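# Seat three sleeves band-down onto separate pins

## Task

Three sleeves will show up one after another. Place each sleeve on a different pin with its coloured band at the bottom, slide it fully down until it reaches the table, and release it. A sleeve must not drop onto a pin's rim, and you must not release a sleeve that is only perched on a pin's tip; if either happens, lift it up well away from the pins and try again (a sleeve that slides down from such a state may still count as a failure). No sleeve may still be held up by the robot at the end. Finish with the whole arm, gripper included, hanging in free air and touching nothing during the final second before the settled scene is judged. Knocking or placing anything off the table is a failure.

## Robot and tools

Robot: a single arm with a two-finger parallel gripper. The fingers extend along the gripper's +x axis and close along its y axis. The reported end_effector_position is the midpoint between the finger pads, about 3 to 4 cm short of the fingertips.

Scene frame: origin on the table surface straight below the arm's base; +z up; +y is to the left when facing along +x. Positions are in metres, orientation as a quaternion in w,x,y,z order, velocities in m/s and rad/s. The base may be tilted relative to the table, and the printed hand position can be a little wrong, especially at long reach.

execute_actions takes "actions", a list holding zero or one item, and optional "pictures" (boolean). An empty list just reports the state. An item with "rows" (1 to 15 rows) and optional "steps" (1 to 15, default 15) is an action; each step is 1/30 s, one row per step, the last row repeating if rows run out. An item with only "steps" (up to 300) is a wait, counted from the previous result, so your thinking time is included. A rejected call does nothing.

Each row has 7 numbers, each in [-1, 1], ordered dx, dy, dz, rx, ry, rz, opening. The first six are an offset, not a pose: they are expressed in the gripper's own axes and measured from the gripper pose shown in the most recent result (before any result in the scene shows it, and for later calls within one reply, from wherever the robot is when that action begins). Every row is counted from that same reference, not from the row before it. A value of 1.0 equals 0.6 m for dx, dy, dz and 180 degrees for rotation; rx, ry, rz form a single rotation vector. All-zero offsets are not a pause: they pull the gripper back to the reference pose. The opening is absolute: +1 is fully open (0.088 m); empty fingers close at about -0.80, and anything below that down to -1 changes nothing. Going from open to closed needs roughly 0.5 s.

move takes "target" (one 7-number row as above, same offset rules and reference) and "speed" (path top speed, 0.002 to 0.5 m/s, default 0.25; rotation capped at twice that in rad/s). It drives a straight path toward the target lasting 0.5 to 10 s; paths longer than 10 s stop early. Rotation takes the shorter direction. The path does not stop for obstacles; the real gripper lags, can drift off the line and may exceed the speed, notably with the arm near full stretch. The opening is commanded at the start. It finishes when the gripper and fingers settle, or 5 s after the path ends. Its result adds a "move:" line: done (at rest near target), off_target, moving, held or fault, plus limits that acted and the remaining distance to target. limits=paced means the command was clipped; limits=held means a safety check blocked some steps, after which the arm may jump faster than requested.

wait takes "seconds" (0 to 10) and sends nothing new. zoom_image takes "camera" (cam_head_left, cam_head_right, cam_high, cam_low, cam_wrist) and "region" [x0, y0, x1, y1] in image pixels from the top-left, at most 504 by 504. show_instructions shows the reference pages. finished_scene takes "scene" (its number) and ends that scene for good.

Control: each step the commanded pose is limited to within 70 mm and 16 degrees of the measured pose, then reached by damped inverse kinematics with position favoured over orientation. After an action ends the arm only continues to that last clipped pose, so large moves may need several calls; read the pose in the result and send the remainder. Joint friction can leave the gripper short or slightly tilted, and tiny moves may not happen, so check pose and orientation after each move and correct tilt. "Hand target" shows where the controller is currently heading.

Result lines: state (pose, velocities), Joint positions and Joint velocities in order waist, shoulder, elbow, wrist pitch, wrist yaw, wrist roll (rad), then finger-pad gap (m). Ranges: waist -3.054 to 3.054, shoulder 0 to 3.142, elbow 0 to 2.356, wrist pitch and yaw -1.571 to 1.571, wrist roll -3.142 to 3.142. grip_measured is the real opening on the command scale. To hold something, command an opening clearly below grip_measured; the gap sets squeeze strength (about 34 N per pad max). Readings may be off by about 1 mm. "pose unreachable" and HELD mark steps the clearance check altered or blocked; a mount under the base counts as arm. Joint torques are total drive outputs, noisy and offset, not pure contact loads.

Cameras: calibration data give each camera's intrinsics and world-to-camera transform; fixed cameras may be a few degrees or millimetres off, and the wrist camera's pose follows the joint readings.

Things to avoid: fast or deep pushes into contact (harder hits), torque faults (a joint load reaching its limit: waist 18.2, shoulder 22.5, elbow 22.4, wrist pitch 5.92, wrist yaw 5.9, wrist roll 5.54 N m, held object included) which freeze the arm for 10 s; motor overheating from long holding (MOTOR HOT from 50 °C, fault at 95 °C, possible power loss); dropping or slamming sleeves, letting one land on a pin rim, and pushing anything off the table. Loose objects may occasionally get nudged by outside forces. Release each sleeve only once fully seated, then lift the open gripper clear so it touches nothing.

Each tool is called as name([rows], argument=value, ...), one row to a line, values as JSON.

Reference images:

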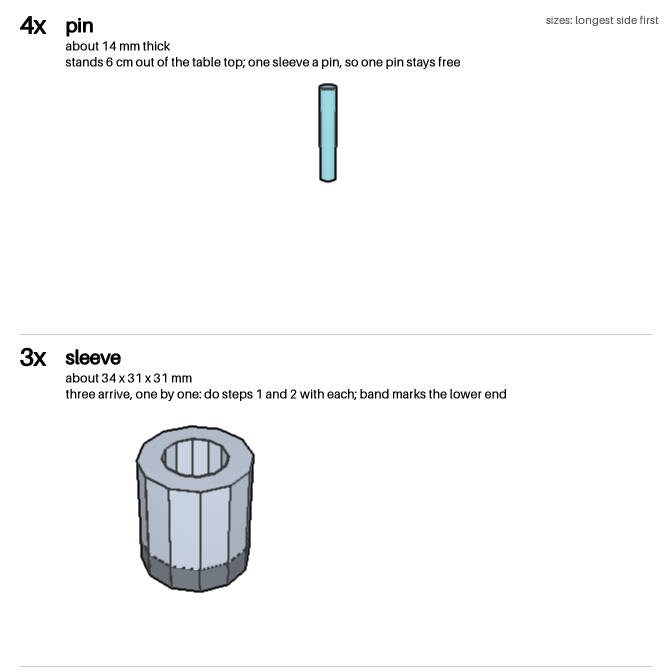

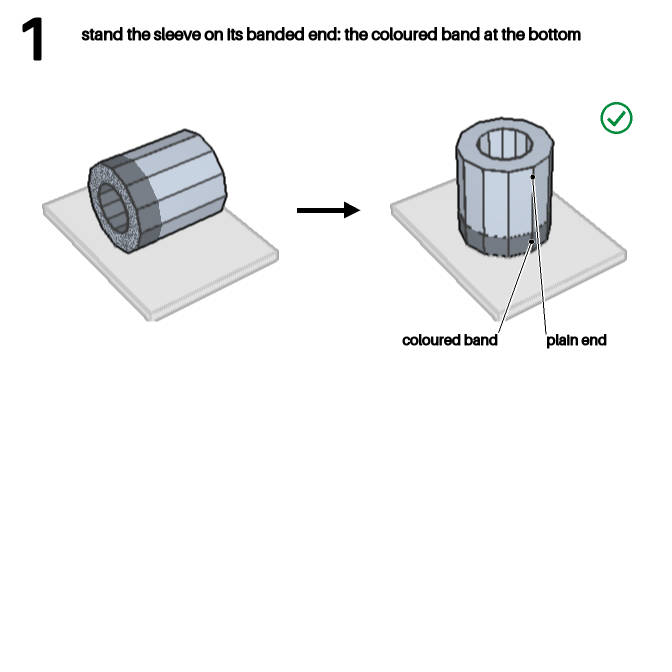

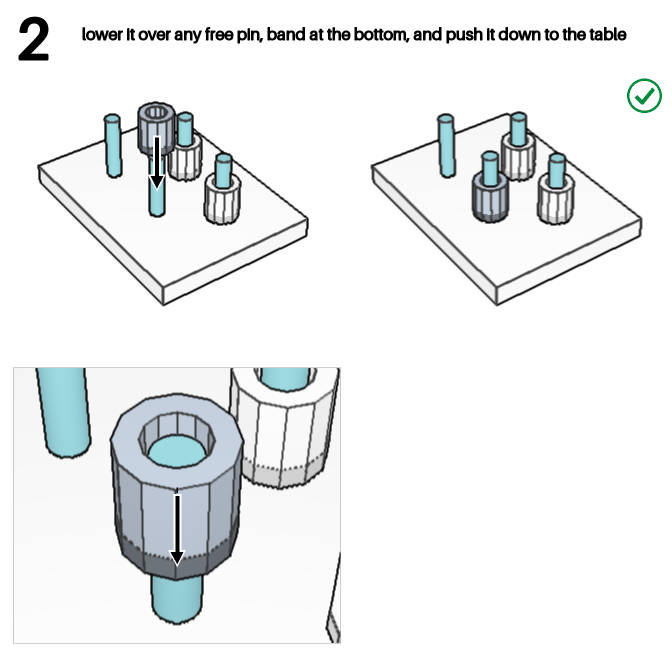

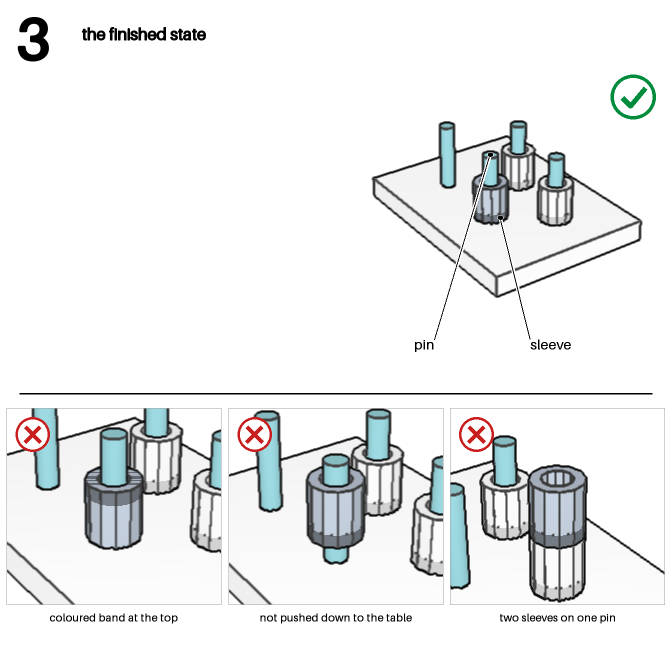

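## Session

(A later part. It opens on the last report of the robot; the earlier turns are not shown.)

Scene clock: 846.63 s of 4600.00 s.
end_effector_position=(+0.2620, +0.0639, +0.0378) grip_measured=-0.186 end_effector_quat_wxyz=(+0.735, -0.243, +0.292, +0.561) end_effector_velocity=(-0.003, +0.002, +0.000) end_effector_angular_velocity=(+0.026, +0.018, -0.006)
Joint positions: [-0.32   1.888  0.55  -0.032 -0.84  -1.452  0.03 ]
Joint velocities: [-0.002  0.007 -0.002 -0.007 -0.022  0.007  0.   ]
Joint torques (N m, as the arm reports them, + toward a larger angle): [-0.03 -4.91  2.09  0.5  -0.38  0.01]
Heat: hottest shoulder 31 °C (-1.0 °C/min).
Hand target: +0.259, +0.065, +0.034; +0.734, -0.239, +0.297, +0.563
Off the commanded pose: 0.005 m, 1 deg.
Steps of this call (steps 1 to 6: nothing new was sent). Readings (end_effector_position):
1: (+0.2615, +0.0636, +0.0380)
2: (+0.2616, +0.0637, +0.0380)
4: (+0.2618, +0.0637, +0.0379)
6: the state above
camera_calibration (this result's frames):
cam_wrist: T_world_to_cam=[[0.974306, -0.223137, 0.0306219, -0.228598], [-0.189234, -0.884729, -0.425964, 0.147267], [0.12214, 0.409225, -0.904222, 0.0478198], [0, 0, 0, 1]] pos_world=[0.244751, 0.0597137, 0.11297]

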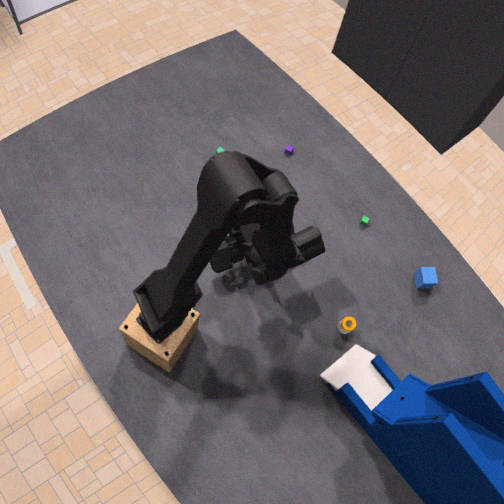

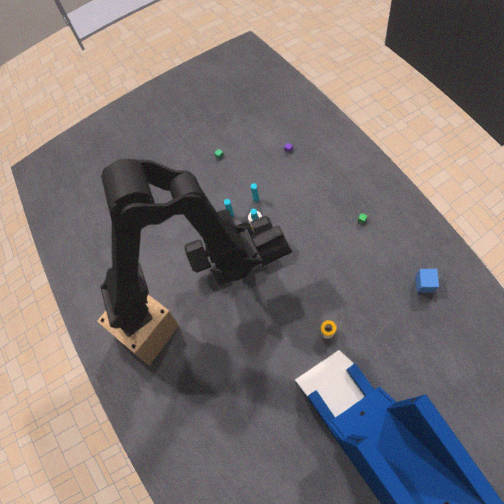

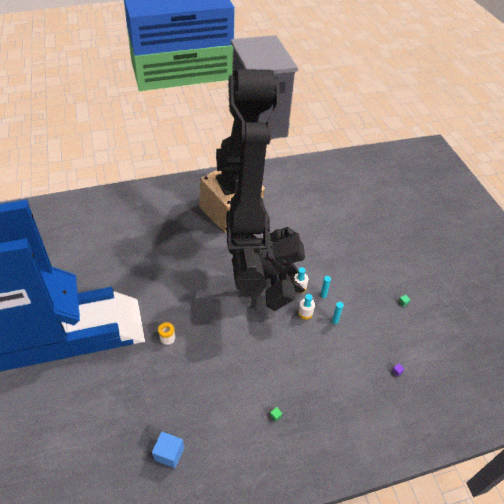

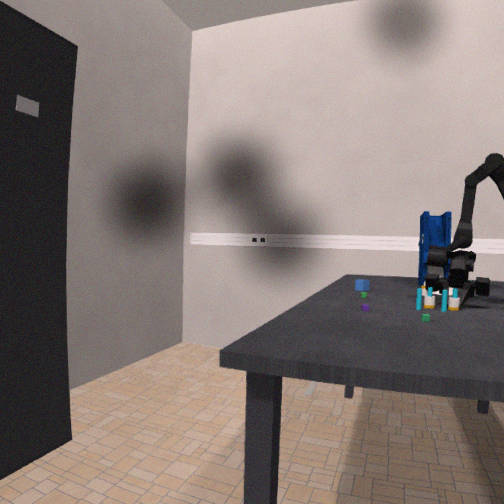

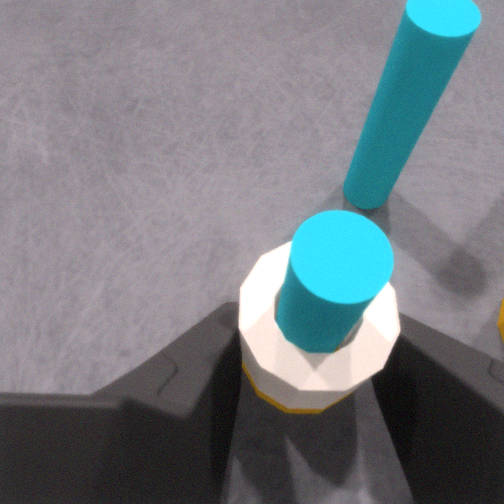

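execute_actions([
  {"rows":[[0,0,0,0,0,0,-0.3],[0,0,0,0,0,0,-0.2],[0,0,0,0,0,0,-0.12],[0,0,0,0,0,0,-0.05],[0,0,0,0,0,0,0.02],[0,0,0,0,0,0,0.09],[0,0,0,0,0,0,0.15]],"steps":8},
], pictures=false)

execute_actions([
  {"rows":[[-0.003,0,0,0,0,0,0.15],[-0.008,0,0,0,0,0,0.15],[-0.015,0,0,0,0,0,0.15],[-0.023,0,0,0,0,0,0.15],[-0.032,0,0,0,0,0,0.15],[-0.041,0,0,0,0,0,0.15],[-0.050,0,0,0,0,0,0.15],[-0.059,0,0,0,0,0,0.15],[-0.067,0,0,0,0,0,0.15],[-0.074,0,0,0,0,0,0.15],[-0.079,0,0,0,0,0,0.15],[-0.082,0,0,0,0,0,0.15],[-0.0833,0,0,0,0,0,0.15]],"steps":13},
], pictures=false)

move(target=[-0.2224,-0.1963,-0.2827,-0.1615,0.4895,0.0009,0.5], speed=0.5)

Scene clock: 906.90 s of 4600.00 s.
end_effector_position=(+0.2611, +0.0643, +0.0371) grip_measured=-0.016 end_effector_quat_wxyz=(+0.735, -0.241, +0.293, +0.562) end_effector_velocity=(+0.001, -0.002, -0.000) end_effector_angular_velocity=(-0.010, -0.011, +0.002)
Joint positions: [-0.319  1.892  0.548 -0.03  -0.843 -1.45   0.038]
Joint velocities: [-0.002 -0.002 -0.002  0.007  0.007 -0.007  0.075]
Joint torques (N m, as the arm reports them, + toward a larger angle): [-0.29 -6.57  2.78  0.2  -0.4  -0.11]
Heat: hottest shoulder 31 °C (+0.0 °C/min).
Hand target: +0.262, +0.064, +0.038; +0.735, -0.243, +0.291, +0.561
Off the commanded pose: 0.001 m, 0 deg.
Steps of this call (steps 1 to 1800: nothing new was sent; steps 1801 to 1808: all 8 steps of this action). Readings (end_effector_position):
1801: (+0.2616, +0.0642, +0.0371)
1802: (+0.2616, +0.0642, +0.0371)
1804: (+0.2616, +0.0642, +0.0371)
1808: the state above

Scene clock: 907.33 s of 4600.00 s.
end_effector_position=(+0.2511, +0.0378, +0.0611) grip_measured=+0.145 end_effector_quat_wxyz=(+0.737, -0.238, +0.298, +0.558) end_effector_velocity=(-0.012, -0.064, +0.070) end_effector_angular_velocity=(+0.015, -0.015, -0.001)
Joint positions: [-0.446  1.794  0.581 -0.301 -0.853 -1.625  0.046]
Joint velocities: [-0.315 -0.208  0.168 -0.725 -0.037 -0.476  0.002]
Joint torques (N m, as the arm reports them, + toward a larger angle): [-0.41 -6.53  3.82 -0.11 -0.56 -0.14]
Heat: hottest shoulder 31 °C (+0.0 °C/min).
Hand target: +0.251, +0.031, +0.071; +0.738, -0.242, +0.293, +0.558
Off the commanded pose: 0.013 m, 1 deg.
Steps of this call (steps 1 to 13: all 13 steps of this action). Readings (end_effector_position):
1: (+0.2610, +0.0643, +0.0371)
2: (+0.2603, +0.0641, +0.0372)
4: (+0.2574, +0.0620, +0.0384)
8: (+0.2531, +0.0522, +0.0469)
13: the state above

Scene clock: 910.03 s of 4600.00 s.
end_effector_position=(+0.3119, -0.2048, +0.0477) grip_measured=+0.500 end_effector_quat_wxyz=(-0.257, +0.718, -0.582, -0.283) end_effector_velocity=(-0.001, -0.005, +0.001) end_effector_angular_velocity=(-0.030, +0.000, -0.000)
Joint positions: [-0.493  1.985  0.751  0.22   0.575 -2.226  0.064]
Joint velocities: [-0.007  0.007 -0.007  0.037  0.022 -0.022 -0.   ]
Joint torques (N m, as the arm reports them, + toward a larger angle): [-0.78 -6.98  2.96  0.95  0.4  -0.2 ]
Heat: hottest shoulder 31 °C (+0.0 °C/min).
Hand target: +0.308, -0.205, +0.044; -0.252, +0.716, -0.585, -0.288
Off the commanded pose: 0.007 m, 2 deg.
move: done
camera_calibration (this result's frames):
cam_wrist: T_world_to_cam=[[0.981558, 0.190862, 0.0107578, -0.254077], [0.0702447, -0.412447, 0.908269, -0.124572], [0.177791, -0.890763, -0.418248, -0.146211], [0, 0, 0, 1]] pos_world=[0.284137, -0.133125, 0.054726]

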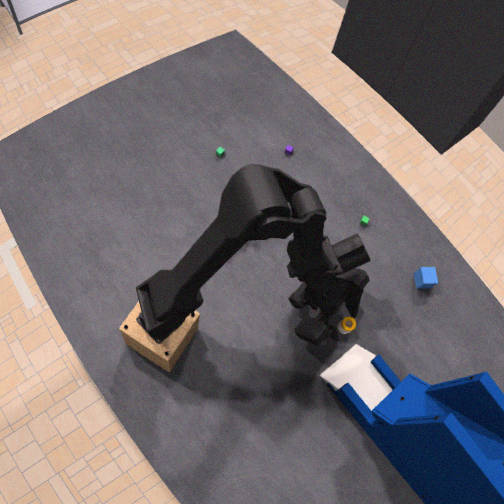

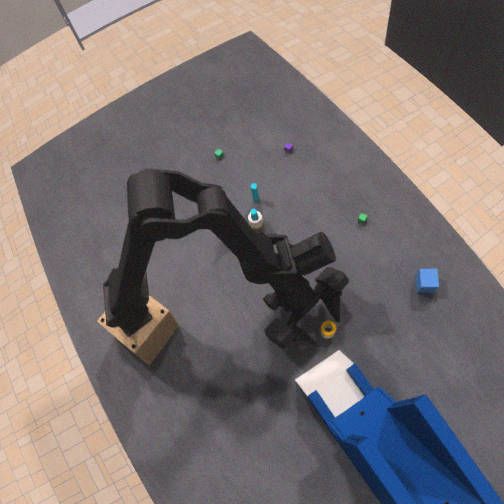

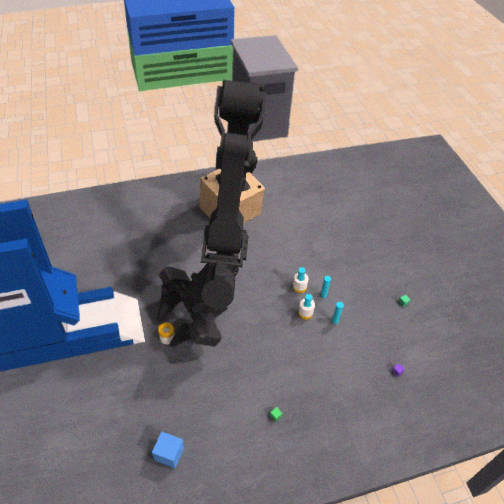

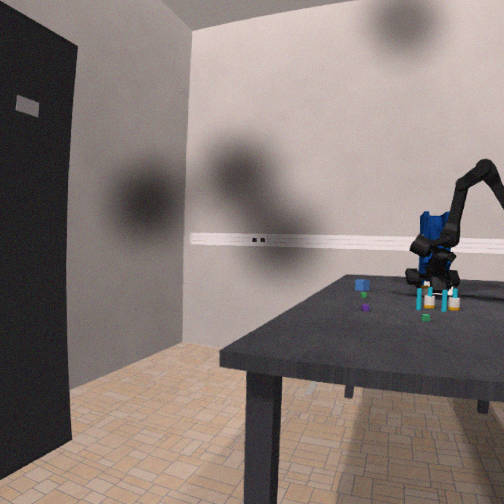

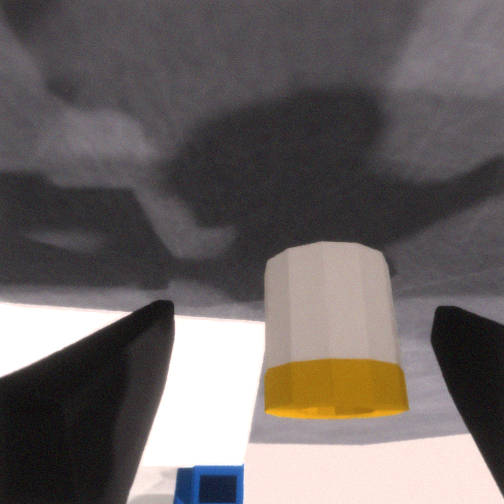

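zoom_image(camera="cam_wrist", region=[230, 220, 460, 450])

Region (230, 220, 460, 450) of cam_wrist's 504x504 image, scaled by 2.191, with more detail than that image has.

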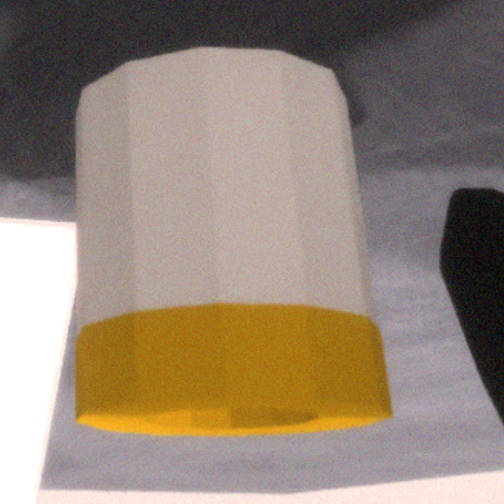

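execute_actions([
  {"rows":[[0.003,0.002,0.002,-0.003,0,0.003,0.45],[0.0037,0,0.002,-0.0034,0,0.0034,0.4],[0.0044,-0.0025,0.0021,-0.0038,0,0.0038,0.35],[0.0051,-0.005,0.0021,-0.0042,0,0.0042,0.3],[0.0058,-0.0075,0.0022,-0.0045,0,0.0045,0.25],[0.0063,-0.0095,0.0022,-0.0048,0,0.0048,0.2],[0.0066,-0.0107,0.0023,-0.005,0,0.005,0.15],[0.0068,-0.0112,0.0023,-0.005,0,0.005,0.11],[0.0068,-0.0112,0.0023,-0.005,0,0.005,0.08],[0.0068,-0.0112,0.0023,-0.005,0,0.005,0.05],[0.0068,-0.0112,0.0023,-0.005,0,0.005,0.02],[0.0068,-0.0112,0.0023,-0.005,0,0.005,-0.01],[0.0068,-0.0112,0.0023,-0.005,0,0.005,-0.04],[0.0068,-0.0112,0.0023,-0.005,0,0.005,-0.07],[0.0068,-0.0112,0.0023,-0.005,0,0.005,-0.1]],"steps":15},
], pictures=false)

execute_actions([
  {"rows":[[0,0,0,0,0,0,-0.13],[0,0,0,0,0,0,-0.16],[0,0,0,0,0,0,-0.19],[0,0,0,0,0,0,-0.23],[0,0,0,0,0,0,-0.28],[0,0,0,0,0,0,-0.34],[0,0,0,0,0,0,-0.41],[0,0,0,0,0,0,-0.5]],"steps":11},
])

zoom_image(camera="cam_wrist", region=[200, 220, 430, 450])

Scene clock: 968.60 s of 4600.00 s.
end_effector_position=(+0.3178, -0.2054, +0.0458) grip_measured=+0.008 end_effector_quat_wxyz=(-0.250, +0.717, -0.584, -0.288) end_effector_velocity=(-0.001, +0.000, -0.004) end_effector_angular_velocity=(+0.017, +0.003, -0.016)
Joint positions: [-0.485  2.007  0.787  0.192  0.586 -2.227  0.039]
Joint velocities: [-0.002  0.012  0.012 -0.022 -0.007  0.022 -0.047]
Joint torques (N m, as the arm reports them, + toward a larger angle): [-0.38 -7.29  4.9   0.56  0.42  0.06]
Heat: hottest shoulder 34 °C (+3.0 °C/min).
Hand target: +0.319, -0.205, +0.044; -0.249, +0.715, -0.585, -0.289
Off the commanded pose: 0.002 m, 0 deg.
Steps of this call (steps 1 to 1742: nothing new was sent; steps 1743 to 1757: all 15 steps of this action). Readings (end_effector_position):
1743: (+0.3098, -0.2050, +0.0455)
1744: (+0.3098, -0.2050, +0.0455)
1746: (+0.3101, -0.2052, +0.0456)
1750: (+0.3150, -0.2055, +0.0460)
1757: the state above

Scene clock: 968.97 s of 4600.00 s.
end_effector_position=(+0.3180, -0.2053, +0.0459) grip_measured=-0.182 end_effector_quat_wxyz=(-0.250, +0.717, -0.584, -0.288) end_effector_velocity=(-0.004, +0.001, -0.002) end_effector_angular_velocity=(+0.014, +0.014, -0.006)
Joint positions: [-0.484  2.007  0.787  0.192  0.586 -2.227  0.03 ]
Joint velocities: [-0.002 -0.002 -0.002 -0.022 -0.007  0.007  0.   ]
Joint torques (N m, as the arm reports them, + toward a larger angle): [-0.53 -8.16  3.94  0.75  0.28 -0.06]
Heat: hottest shoulder 34 °C (+3.0 °C/min).
Hand target: +0.318, -0.205, +0.046; -0.250, +0.717, -0.584, -0.288
Off the commanded pose: 0.000 m, 0 deg.
Steps of this call (steps 1 to 11: all 11 steps of this action). Readings (end_effector_position):
1: (+0.3180, -0.2053, +0.0459)
2: (+0.3180, -0.2053, +0.0459)
4: (+0.3180, -0.2053, +0.0459)
8: (+0.3180, -0.2053, +0.0459)
11: the state above
camera_calibration (this result's frames):
cam_wrist: T_world_to_cam=[[0.980988, 0.193913, -0.00771228, -0.258253], [0.0879488, -0.408797, 0.908378, -0.128468], [0.172994, -0.891786, -0.41808, -0.147159], [0, 0, 0, 1]] pos_world=[0.290099, -0.133673, 0.0531819]

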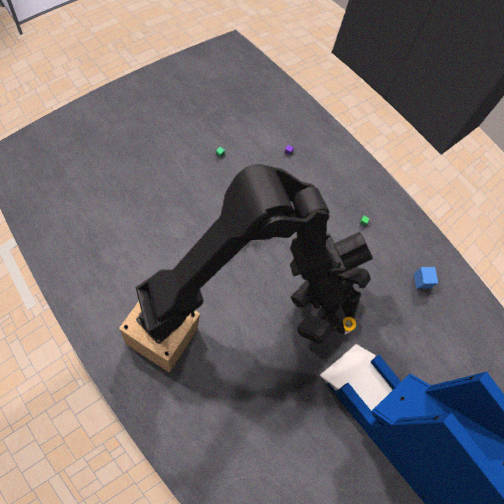

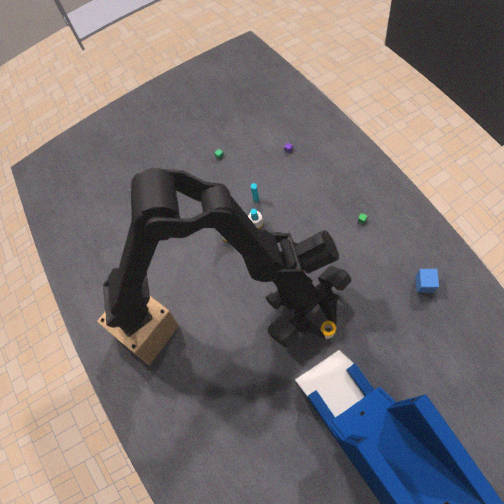

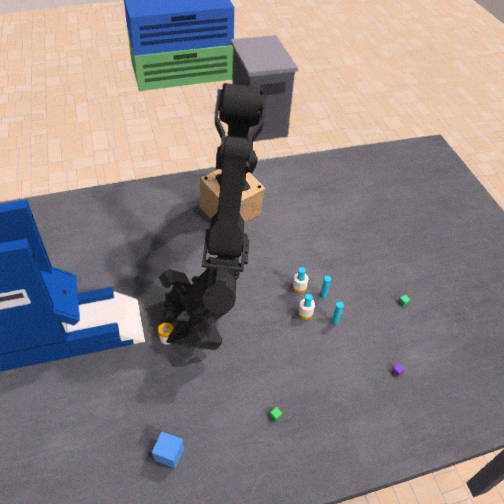

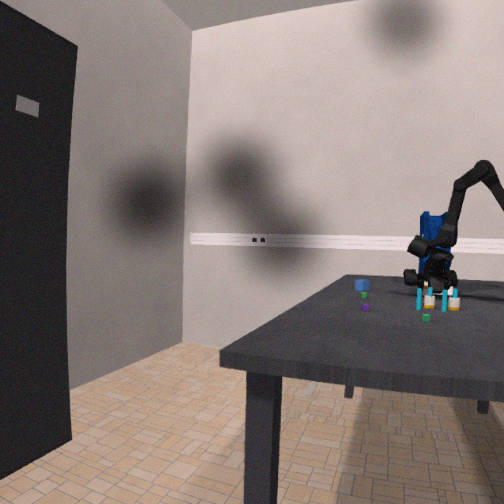

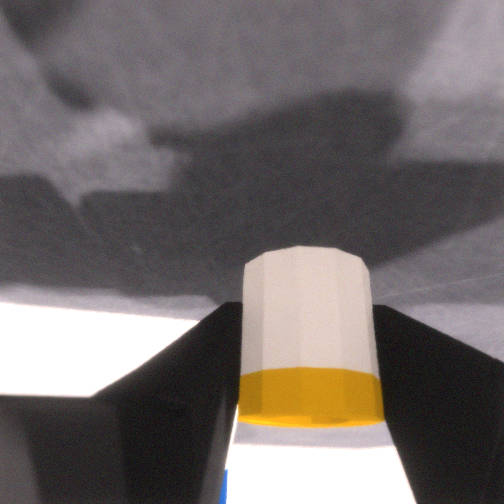

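Region (200, 220, 430, 450) of cam_wrist's 504x504 image, scaled by 2.191, with more detail than that image has.

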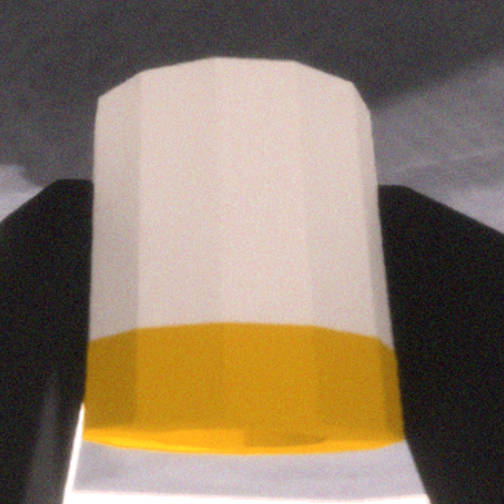

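move(target=[-0.0528,-0.0017,-0.0532,0,0,0,-0.5], speed=0.2)

move(target=[-0.0428,0.0855,0.1324,0.2519,-0.4684,0.0004,-0.5], speed=0.5)

zoom_image(camera="cam_low", region=[405, 245, 485, 325])

Scene clock: 1029.83 s of 4600.00 s.
end_effector_position=(+0.3147, -0.2042, +0.0856) grip_measured=-0.186 end_effector_quat_wxyz=(-0.247, +0.714, -0.586, -0.293) end_effector_velocity=(-0.006, +0.000, +0.002) end_effector_angular_velocity=(+0.010, +0.033, +0.010)
Joint positions: [-0.493  1.857  0.804  0.015  0.585 -2.234  0.03 ]
Joint velocities: [-0.007 -0.017 -0.002 -0.037 -0.007 -0.022 -0.   ]
Joint torques (N m, as the arm reports them, + toward a larger angle): [-0.78 -9.16  5.92  0.59  0.18 -0.19]
Heat: hottest shoulder 36 °C (+2.0 °C/min).
Hand target: +0.318, -0.206, +0.091; -0.250, +0.717, -0.584, -0.288
Off the commanded pose: 0.006 m, 1 deg.
move: done
camera_calibration (this result's frames):
cam_wrist: T_world_to_cam=[[0.981458, 0.190665, -0.0196489, -0.254739], [0.0981132, -0.411672, 0.906035, -0.167402], [0.16466, -0.891164, -0.422746, -0.125875], [0, 0, 0, 1]] pos_world=[0.287166, -0.13252, 0.0934539]

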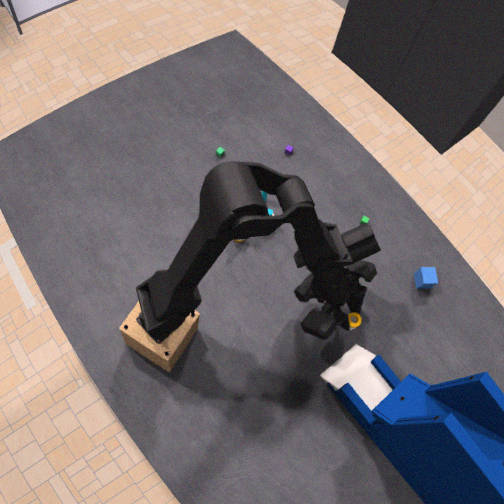

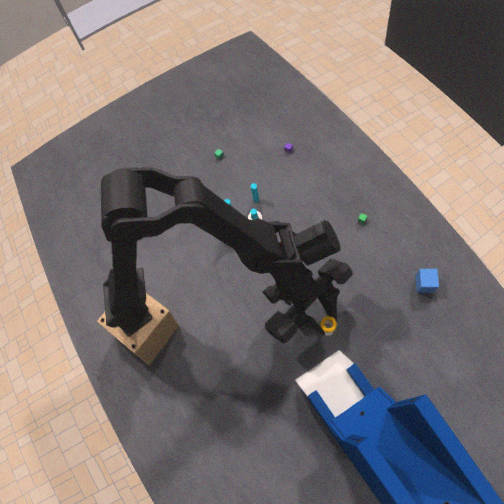

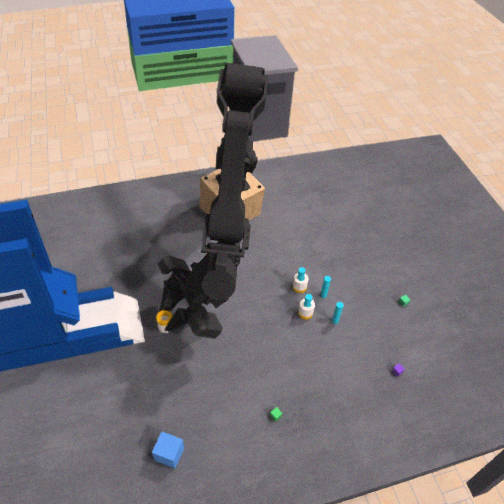

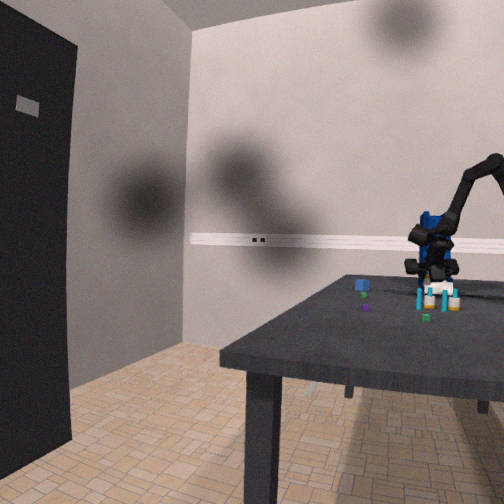

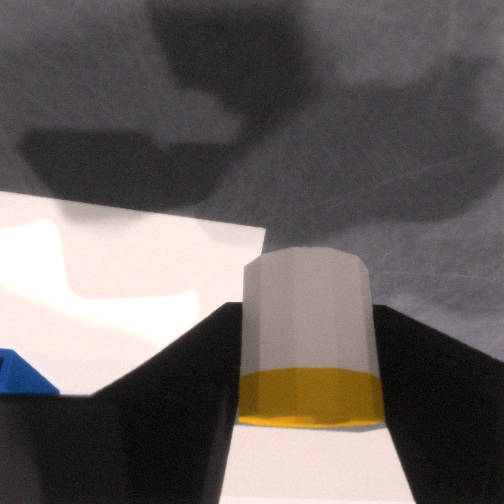

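Scene clock: 1032.17 s of 4600.00 s.
end_effector_position=(+0.2488, -0.1407, +0.0475) grip_measured=-0.186 end_effector_quat_wxyz=(+0.794, -0.199, +0.343, +0.461) end_effector_velocity=(-0.000, +0.001, -0.000) end_effector_angular_velocity=(+0.023, -0.010, -0.011)
Joint positions: [-1.022  2.141  1.018 -0.766 -0.787 -2.091  0.03 ]
Joint velocities: [-0.007  0.012  0.002 -0.007 -0.022 -0.007 -0.   ]
Joint torques (N m, as the arm reports them, + toward a larger angle): [-0.79 -7.09  4.07 -0.52 -0.55 -0.19]
Heat: hottest shoulder 36 °C (+2.0 °C/min).
Hand target: +0.249, -0.142, +0.047; +0.795, -0.197, +0.341, +0.461
Off the commanded pose: 0.002 m, 1 deg.
move: done
camera_calibration (this result's frames):
cam_wrist: T_world_to_cam=[[0.882272, -0.47074, -0.000544392, -0.27219], [-0.433108, -0.811287, -0.392722, 0.0373844], [0.184428, 0.346723, -0.919657, 0.118355], [0, 0, 0, 1]] pos_world=[0.234509, -0.138838, 0.12338]

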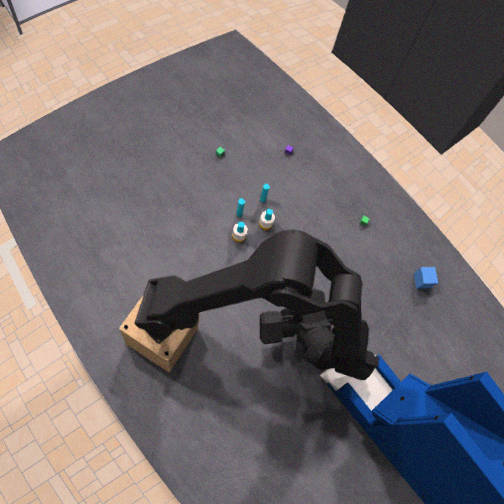

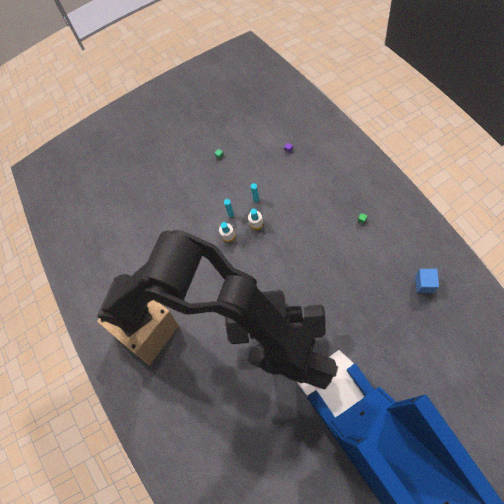

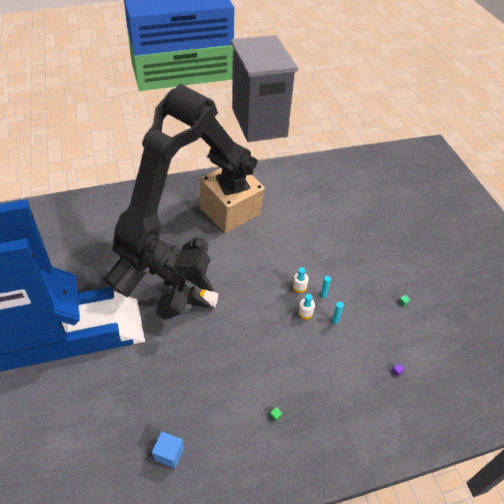

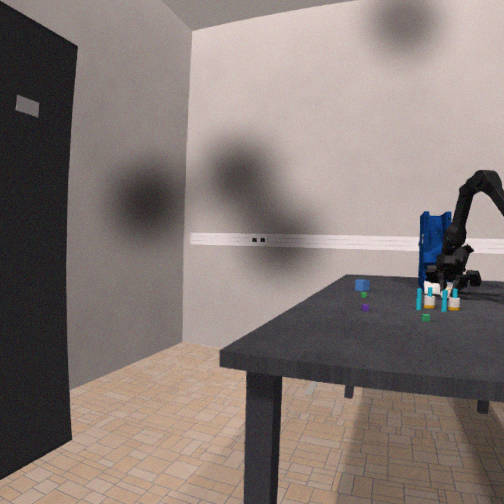

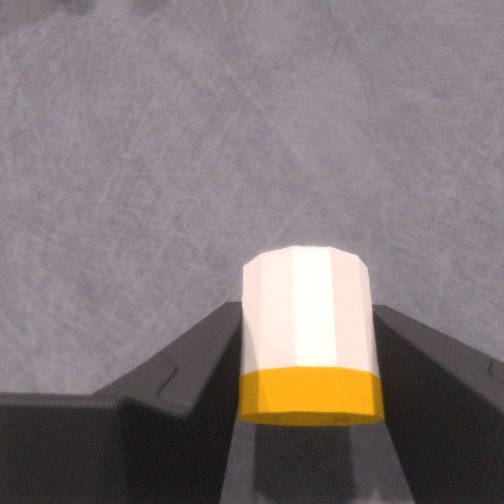

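Region (405, 245, 485, 325) of cam_low's 504x504 image, scaled by 6.300, with more detail than that image has.

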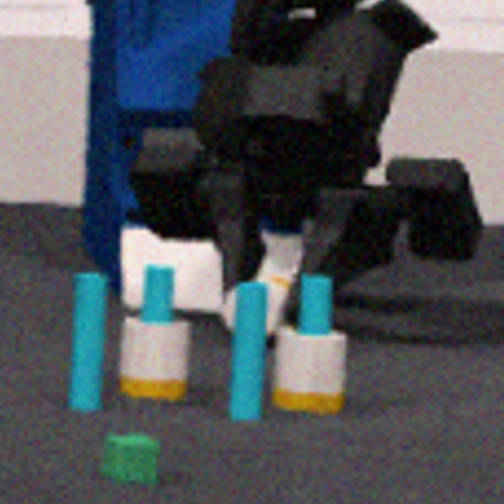

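zoom_image(camera="cam_high", region=[60, 210, 240, 390])

zoom_image(camera="cam_head_right", region=[220, 270, 400, 450])

Region (60, 210, 240, 390) of cam_high's 504x504 image, scaled by 2.800, with more detail than that image has.

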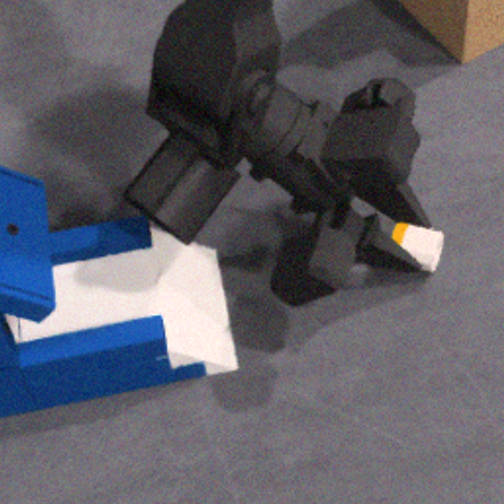

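Region (220, 270, 400, 450) of cam_head_right's 504x504 image, scaled by 2.800, with more detail than that image has.

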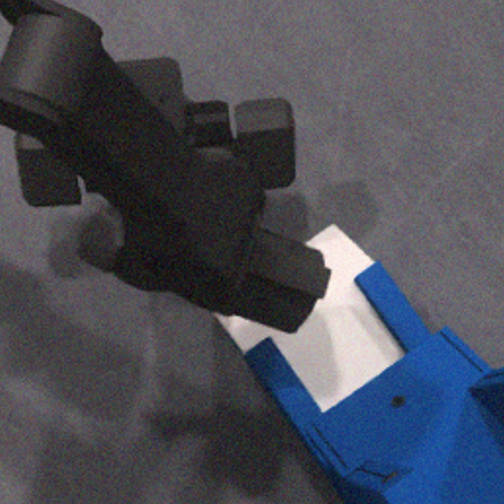

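execute_actions([
  {"rows":[[0.0018,0,-0.0017,-0.0007,-0.001,-0.0007,-0.5],[0.0036,0,-0.0034,-0.0014,-0.002,-0.0014,-0.5],[0.0055,0,-0.0051,-0.002,-0.003,-0.002,-0.5],[0.0073,0,-0.0069,-0.0027,-0.004,-0.0027,-0.5],[0.0089,0,-0.0083,-0.0034,-0.005,-0.0034,-0.5],[0.0103,0,-0.0097,-0.004,-0.006,-0.004,-0.5],[0.0117,0,-0.0110,-0.004,-0.006,-0.004,-0.5],[0.0129,0,-0.0121,-0.004,-0.006,-0.004,-0.5],[0.0140,0,-0.0131,-0.004,-0.006,-0.004,-0.5],[0.0149,0,-0.0141,-0.004,-0.006,-0.004,-0.5],[0.0158,0,-0.0149,-0.004,-0.006,-0.004,-0.5],[0.0165,0,-0.0155,-0.004,-0.006,-0.004,-0.5],[0.0172,0,-0.0162,-0.004,-0.006,-0.004,-0.5],[0.0177,0,-0.0167,-0.004,-0.006,-0.004,-0.5],[0.0182,0,-0.0171,-0.004,-0.006,-0.004,-0.5]],"steps":15},
], pictures=false)

execute_actions([
  {"steps":6},
], pictures=false)

Scene clock: 1092.67 s of 4600.00 s.
end_effector_position=(+0.2522, -0.1421, +0.0410) grip_measured=-0.186 end_effector_quat_wxyz=(+0.801, -0.205, +0.328, +0.456) end_effector_velocity=(+0.006, +0.001, +0.001) end_effector_angular_velocity=(+0.022, -0.073, -0.003)
Joint positions: [-1.025  2.17   1.017 -0.727 -0.817 -2.102  0.03 ]
Joint velocities: [-0.007  0.017 -0.002  0.022 -0.066 -0.037 -0.   ]
Joint torques (N m, as the arm reports them, + toward a larger angle): [-0.75 -5.91  2.38  0.31 -0.03 -0.18]
Heat: hottest shoulder 35 °C (-1.0 °C/min).
Hand target: +0.249, -0.141, +0.033; +0.799, -0.202, +0.331, +0.460
Off the commanded pose: 0.009 m, 1 deg.
Steps of this call (steps 1 to 1800: nothing new was sent; steps 1801 to 1815: all 15 steps of this action). Readings (end_effector_position):
1801: (+0.2488, -0.1411, +0.0468)
1802: (+0.2490, -0.1413, +0.0467)
1804: (+0.2498, -0.1422, +0.0461)
1808: (+0.2512, -0.1428, +0.0432)
1815: the state above

Scene clock: 1092.87 s of 4600.00 s.
end_effector_position=(+0.2526, -0.1421, +0.0406) grip_measured=-0.186 end_effector_quat_wxyz=(+0.802, -0.205, +0.326, +0.456) end_effector_velocity=(+0.002, -0.001, +0.002) end_effector_angular_velocity=(+0.004, -0.026, -0.009)
Joint positions: [-1.025  2.171  1.016 -0.722 -0.821 -2.102  0.03 ]
Joint velocities: [-0.007 -0.002 -0.002  0.007 -0.022 -0.007  0.   ]
Joint torques (N m, as the arm reports them, + toward a larger angle): [-0.67 -5.71  2.55  0.49 -0.03 -0.17]
Heat: hottest shoulder 35 °C (-1.0 °C/min).
Hand target: +0.249, -0.141, +0.033; +0.799, -0.202, +0.332, +0.460
Off the commanded pose: 0.009 m, 1 deg.
Steps of this call (steps 1 to 6: nothing new was sent). Readings (end_effector_position):
1: (+0.2522, -0.1420, +0.0408)
2: (+0.2524, -0.1421, +0.0408)
4: (+0.2526, -0.1420, +0.0407)
6: the state above

execute_actions([
  {"rows":[[0,0,0,0,0,0,-0.4],[0,0,0,0,0,0,-0.25],[0,0,0,0,0,0,-0.15],[0,0,0,0,0,0,-0.07],[0,0,0,0,0,0,0.01],[0,0,0,0,0,0,0.09],[-0.002,-0.001,0.002,0,0,0,0.17],[-0.005,-0.002,0.005,0,0,0,0.24],[-0.009,-0.003,0.009,0,0,0,0.3],[-0.013,-0.004,0.013,0,0,0,0.3],[-0.016,-0.0045,0.016,0,0,0,0.3],[-0.018,-0.0047,0.018,0,0,0,0.3],[-0.019,-0.0047,0.0188,0,0,0,0.3]],"steps":13},
], pictures=false)

move(target=[0.0518,0,0.0353,0,0.5,0,0.3], speed=0.5)

zoom_image(camera="cam_wrist", region=[190, 190, 442, 442])

Scene clock: 1103.50 s of 4600.00 s.
end_effector_position=(+0.2515, -0.1399, +0.0474) grip_measured=+0.223 end_effector_quat_wxyz=(+0.803, -0.197, +0.327, +0.458) end_effector_velocity=(+0.009, -0.002, +0.057) end_effector_angular_velocity=(-0.004, -0.015, +0.001)
Joint positions: [-1.026  2.154  1.018 -0.759 -0.822 -2.102  0.05 ]
Joint velocities: [-0.002 -0.168  0.037 -0.198 -0.007 -0.007  0.03 ]
Joint torques (N m, as the arm reports them, + toward a larger angle): [-0.81 -9.18  3.92 -0.55 -0.35 -0.1 ]
Heat: hottest shoulder 35 °C (+0.0 °C/min).
Hand target: +0.254, -0.143, +0.057; +0.803, -0.205, +0.326, +0.455
Off the commanded pose: 0.010 m, 1 deg.
Steps of this call (steps 1 to 306: nothing new was sent; steps 307 to 319: all 13 steps of this action). Readings (end_effector_position):
307: (+0.2528, -0.1422, +0.0402)
308: (+0.2528, -0.1422, +0.0403)
310: (+0.2528, -0.1421, +0.0404)
314: (+0.2522, -0.1418, +0.0405)
319: the state above

Scene clock: 1106.20 s of 4600.00 s.
end_effector_position=(+0.2720, -0.1080, +0.0492) grip_measured=+0.300 end_effector_quat_wxyz=(+0.345, -0.465, +0.795, +0.180) end_effector_velocity=(-0.003, +0.000, -0.000) end_effector_angular_velocity=(-0.004, -0.001, -0.032)
Joint positions: [-0.199  2.114  1.088 -0.831  0.644 -0.965  0.054]
Joint velocities: [-0.002  0.007  0.007 -0.022 -0.007  0.037 -0.   ]
Joint torques (N m, as the arm reports them, + toward a larger angle): [-0.14 -7.32  3.92 -0.63  0.41  0.13]
Heat: hottest shoulder 35 °C (+0.0 °C/min).
Hand target: +0.273, -0.108, +0.048; +0.342, -0.465, +0.796, +0.179
Off the commanded pose: 0.003 m, 1 deg.
move: done
camera_calibration (this result's frames):
cam_wrist: T_world_to_cam=[[0.864002, -0.503457, 0.00562185, -0.276152], [-0.22279, -0.372278, 0.900985, 0.00117126], [-0.451514, -0.779705, -0.433814, 0.131722], [0, 0, 0, 1]] pos_world=[0.298331, -0.0358901, 0.0576401]

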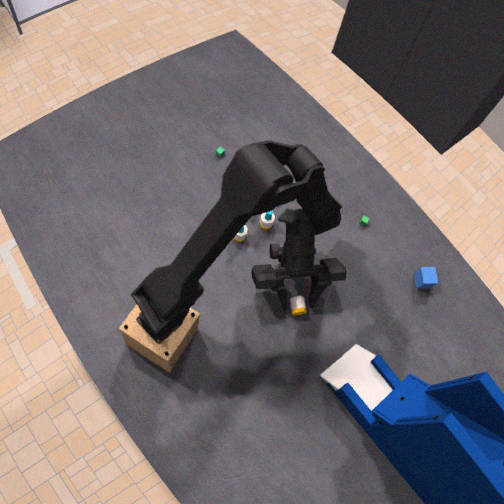

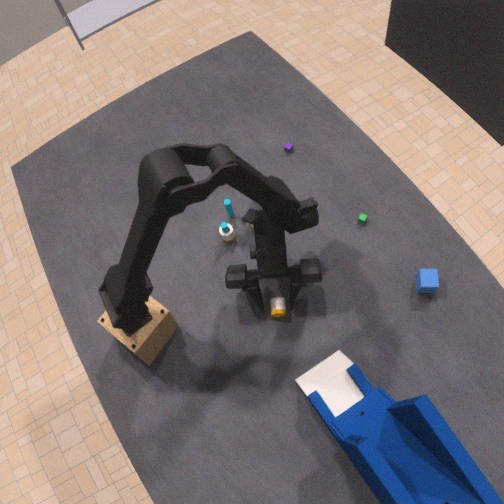

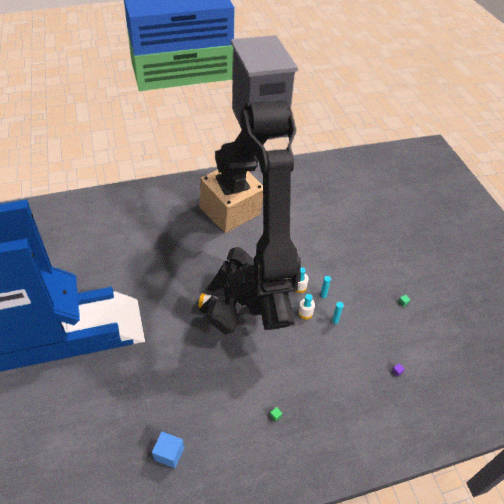

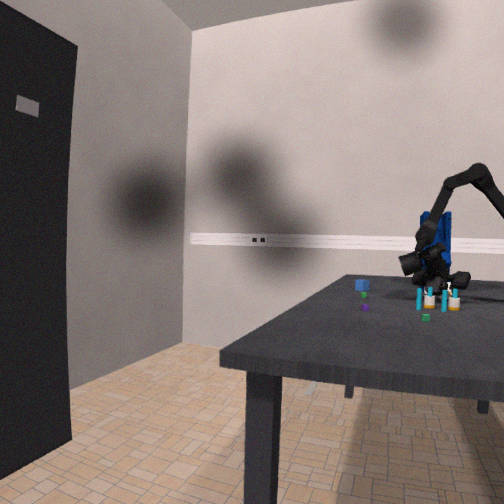

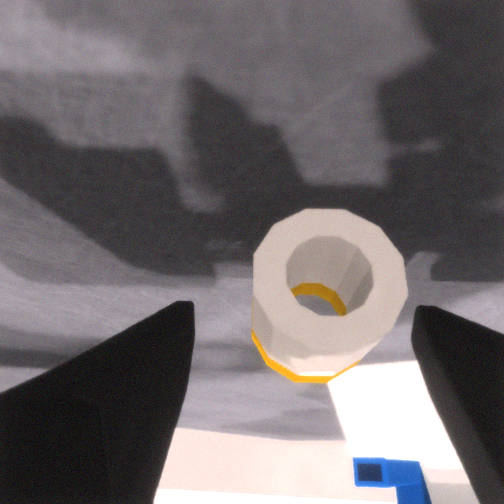

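Region (190, 190, 442, 442) of cam_wrist's 504x504 image, scaled by 2.000, with more detail than that image has.

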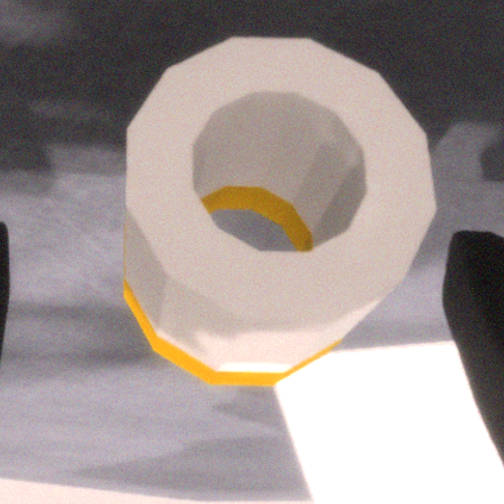

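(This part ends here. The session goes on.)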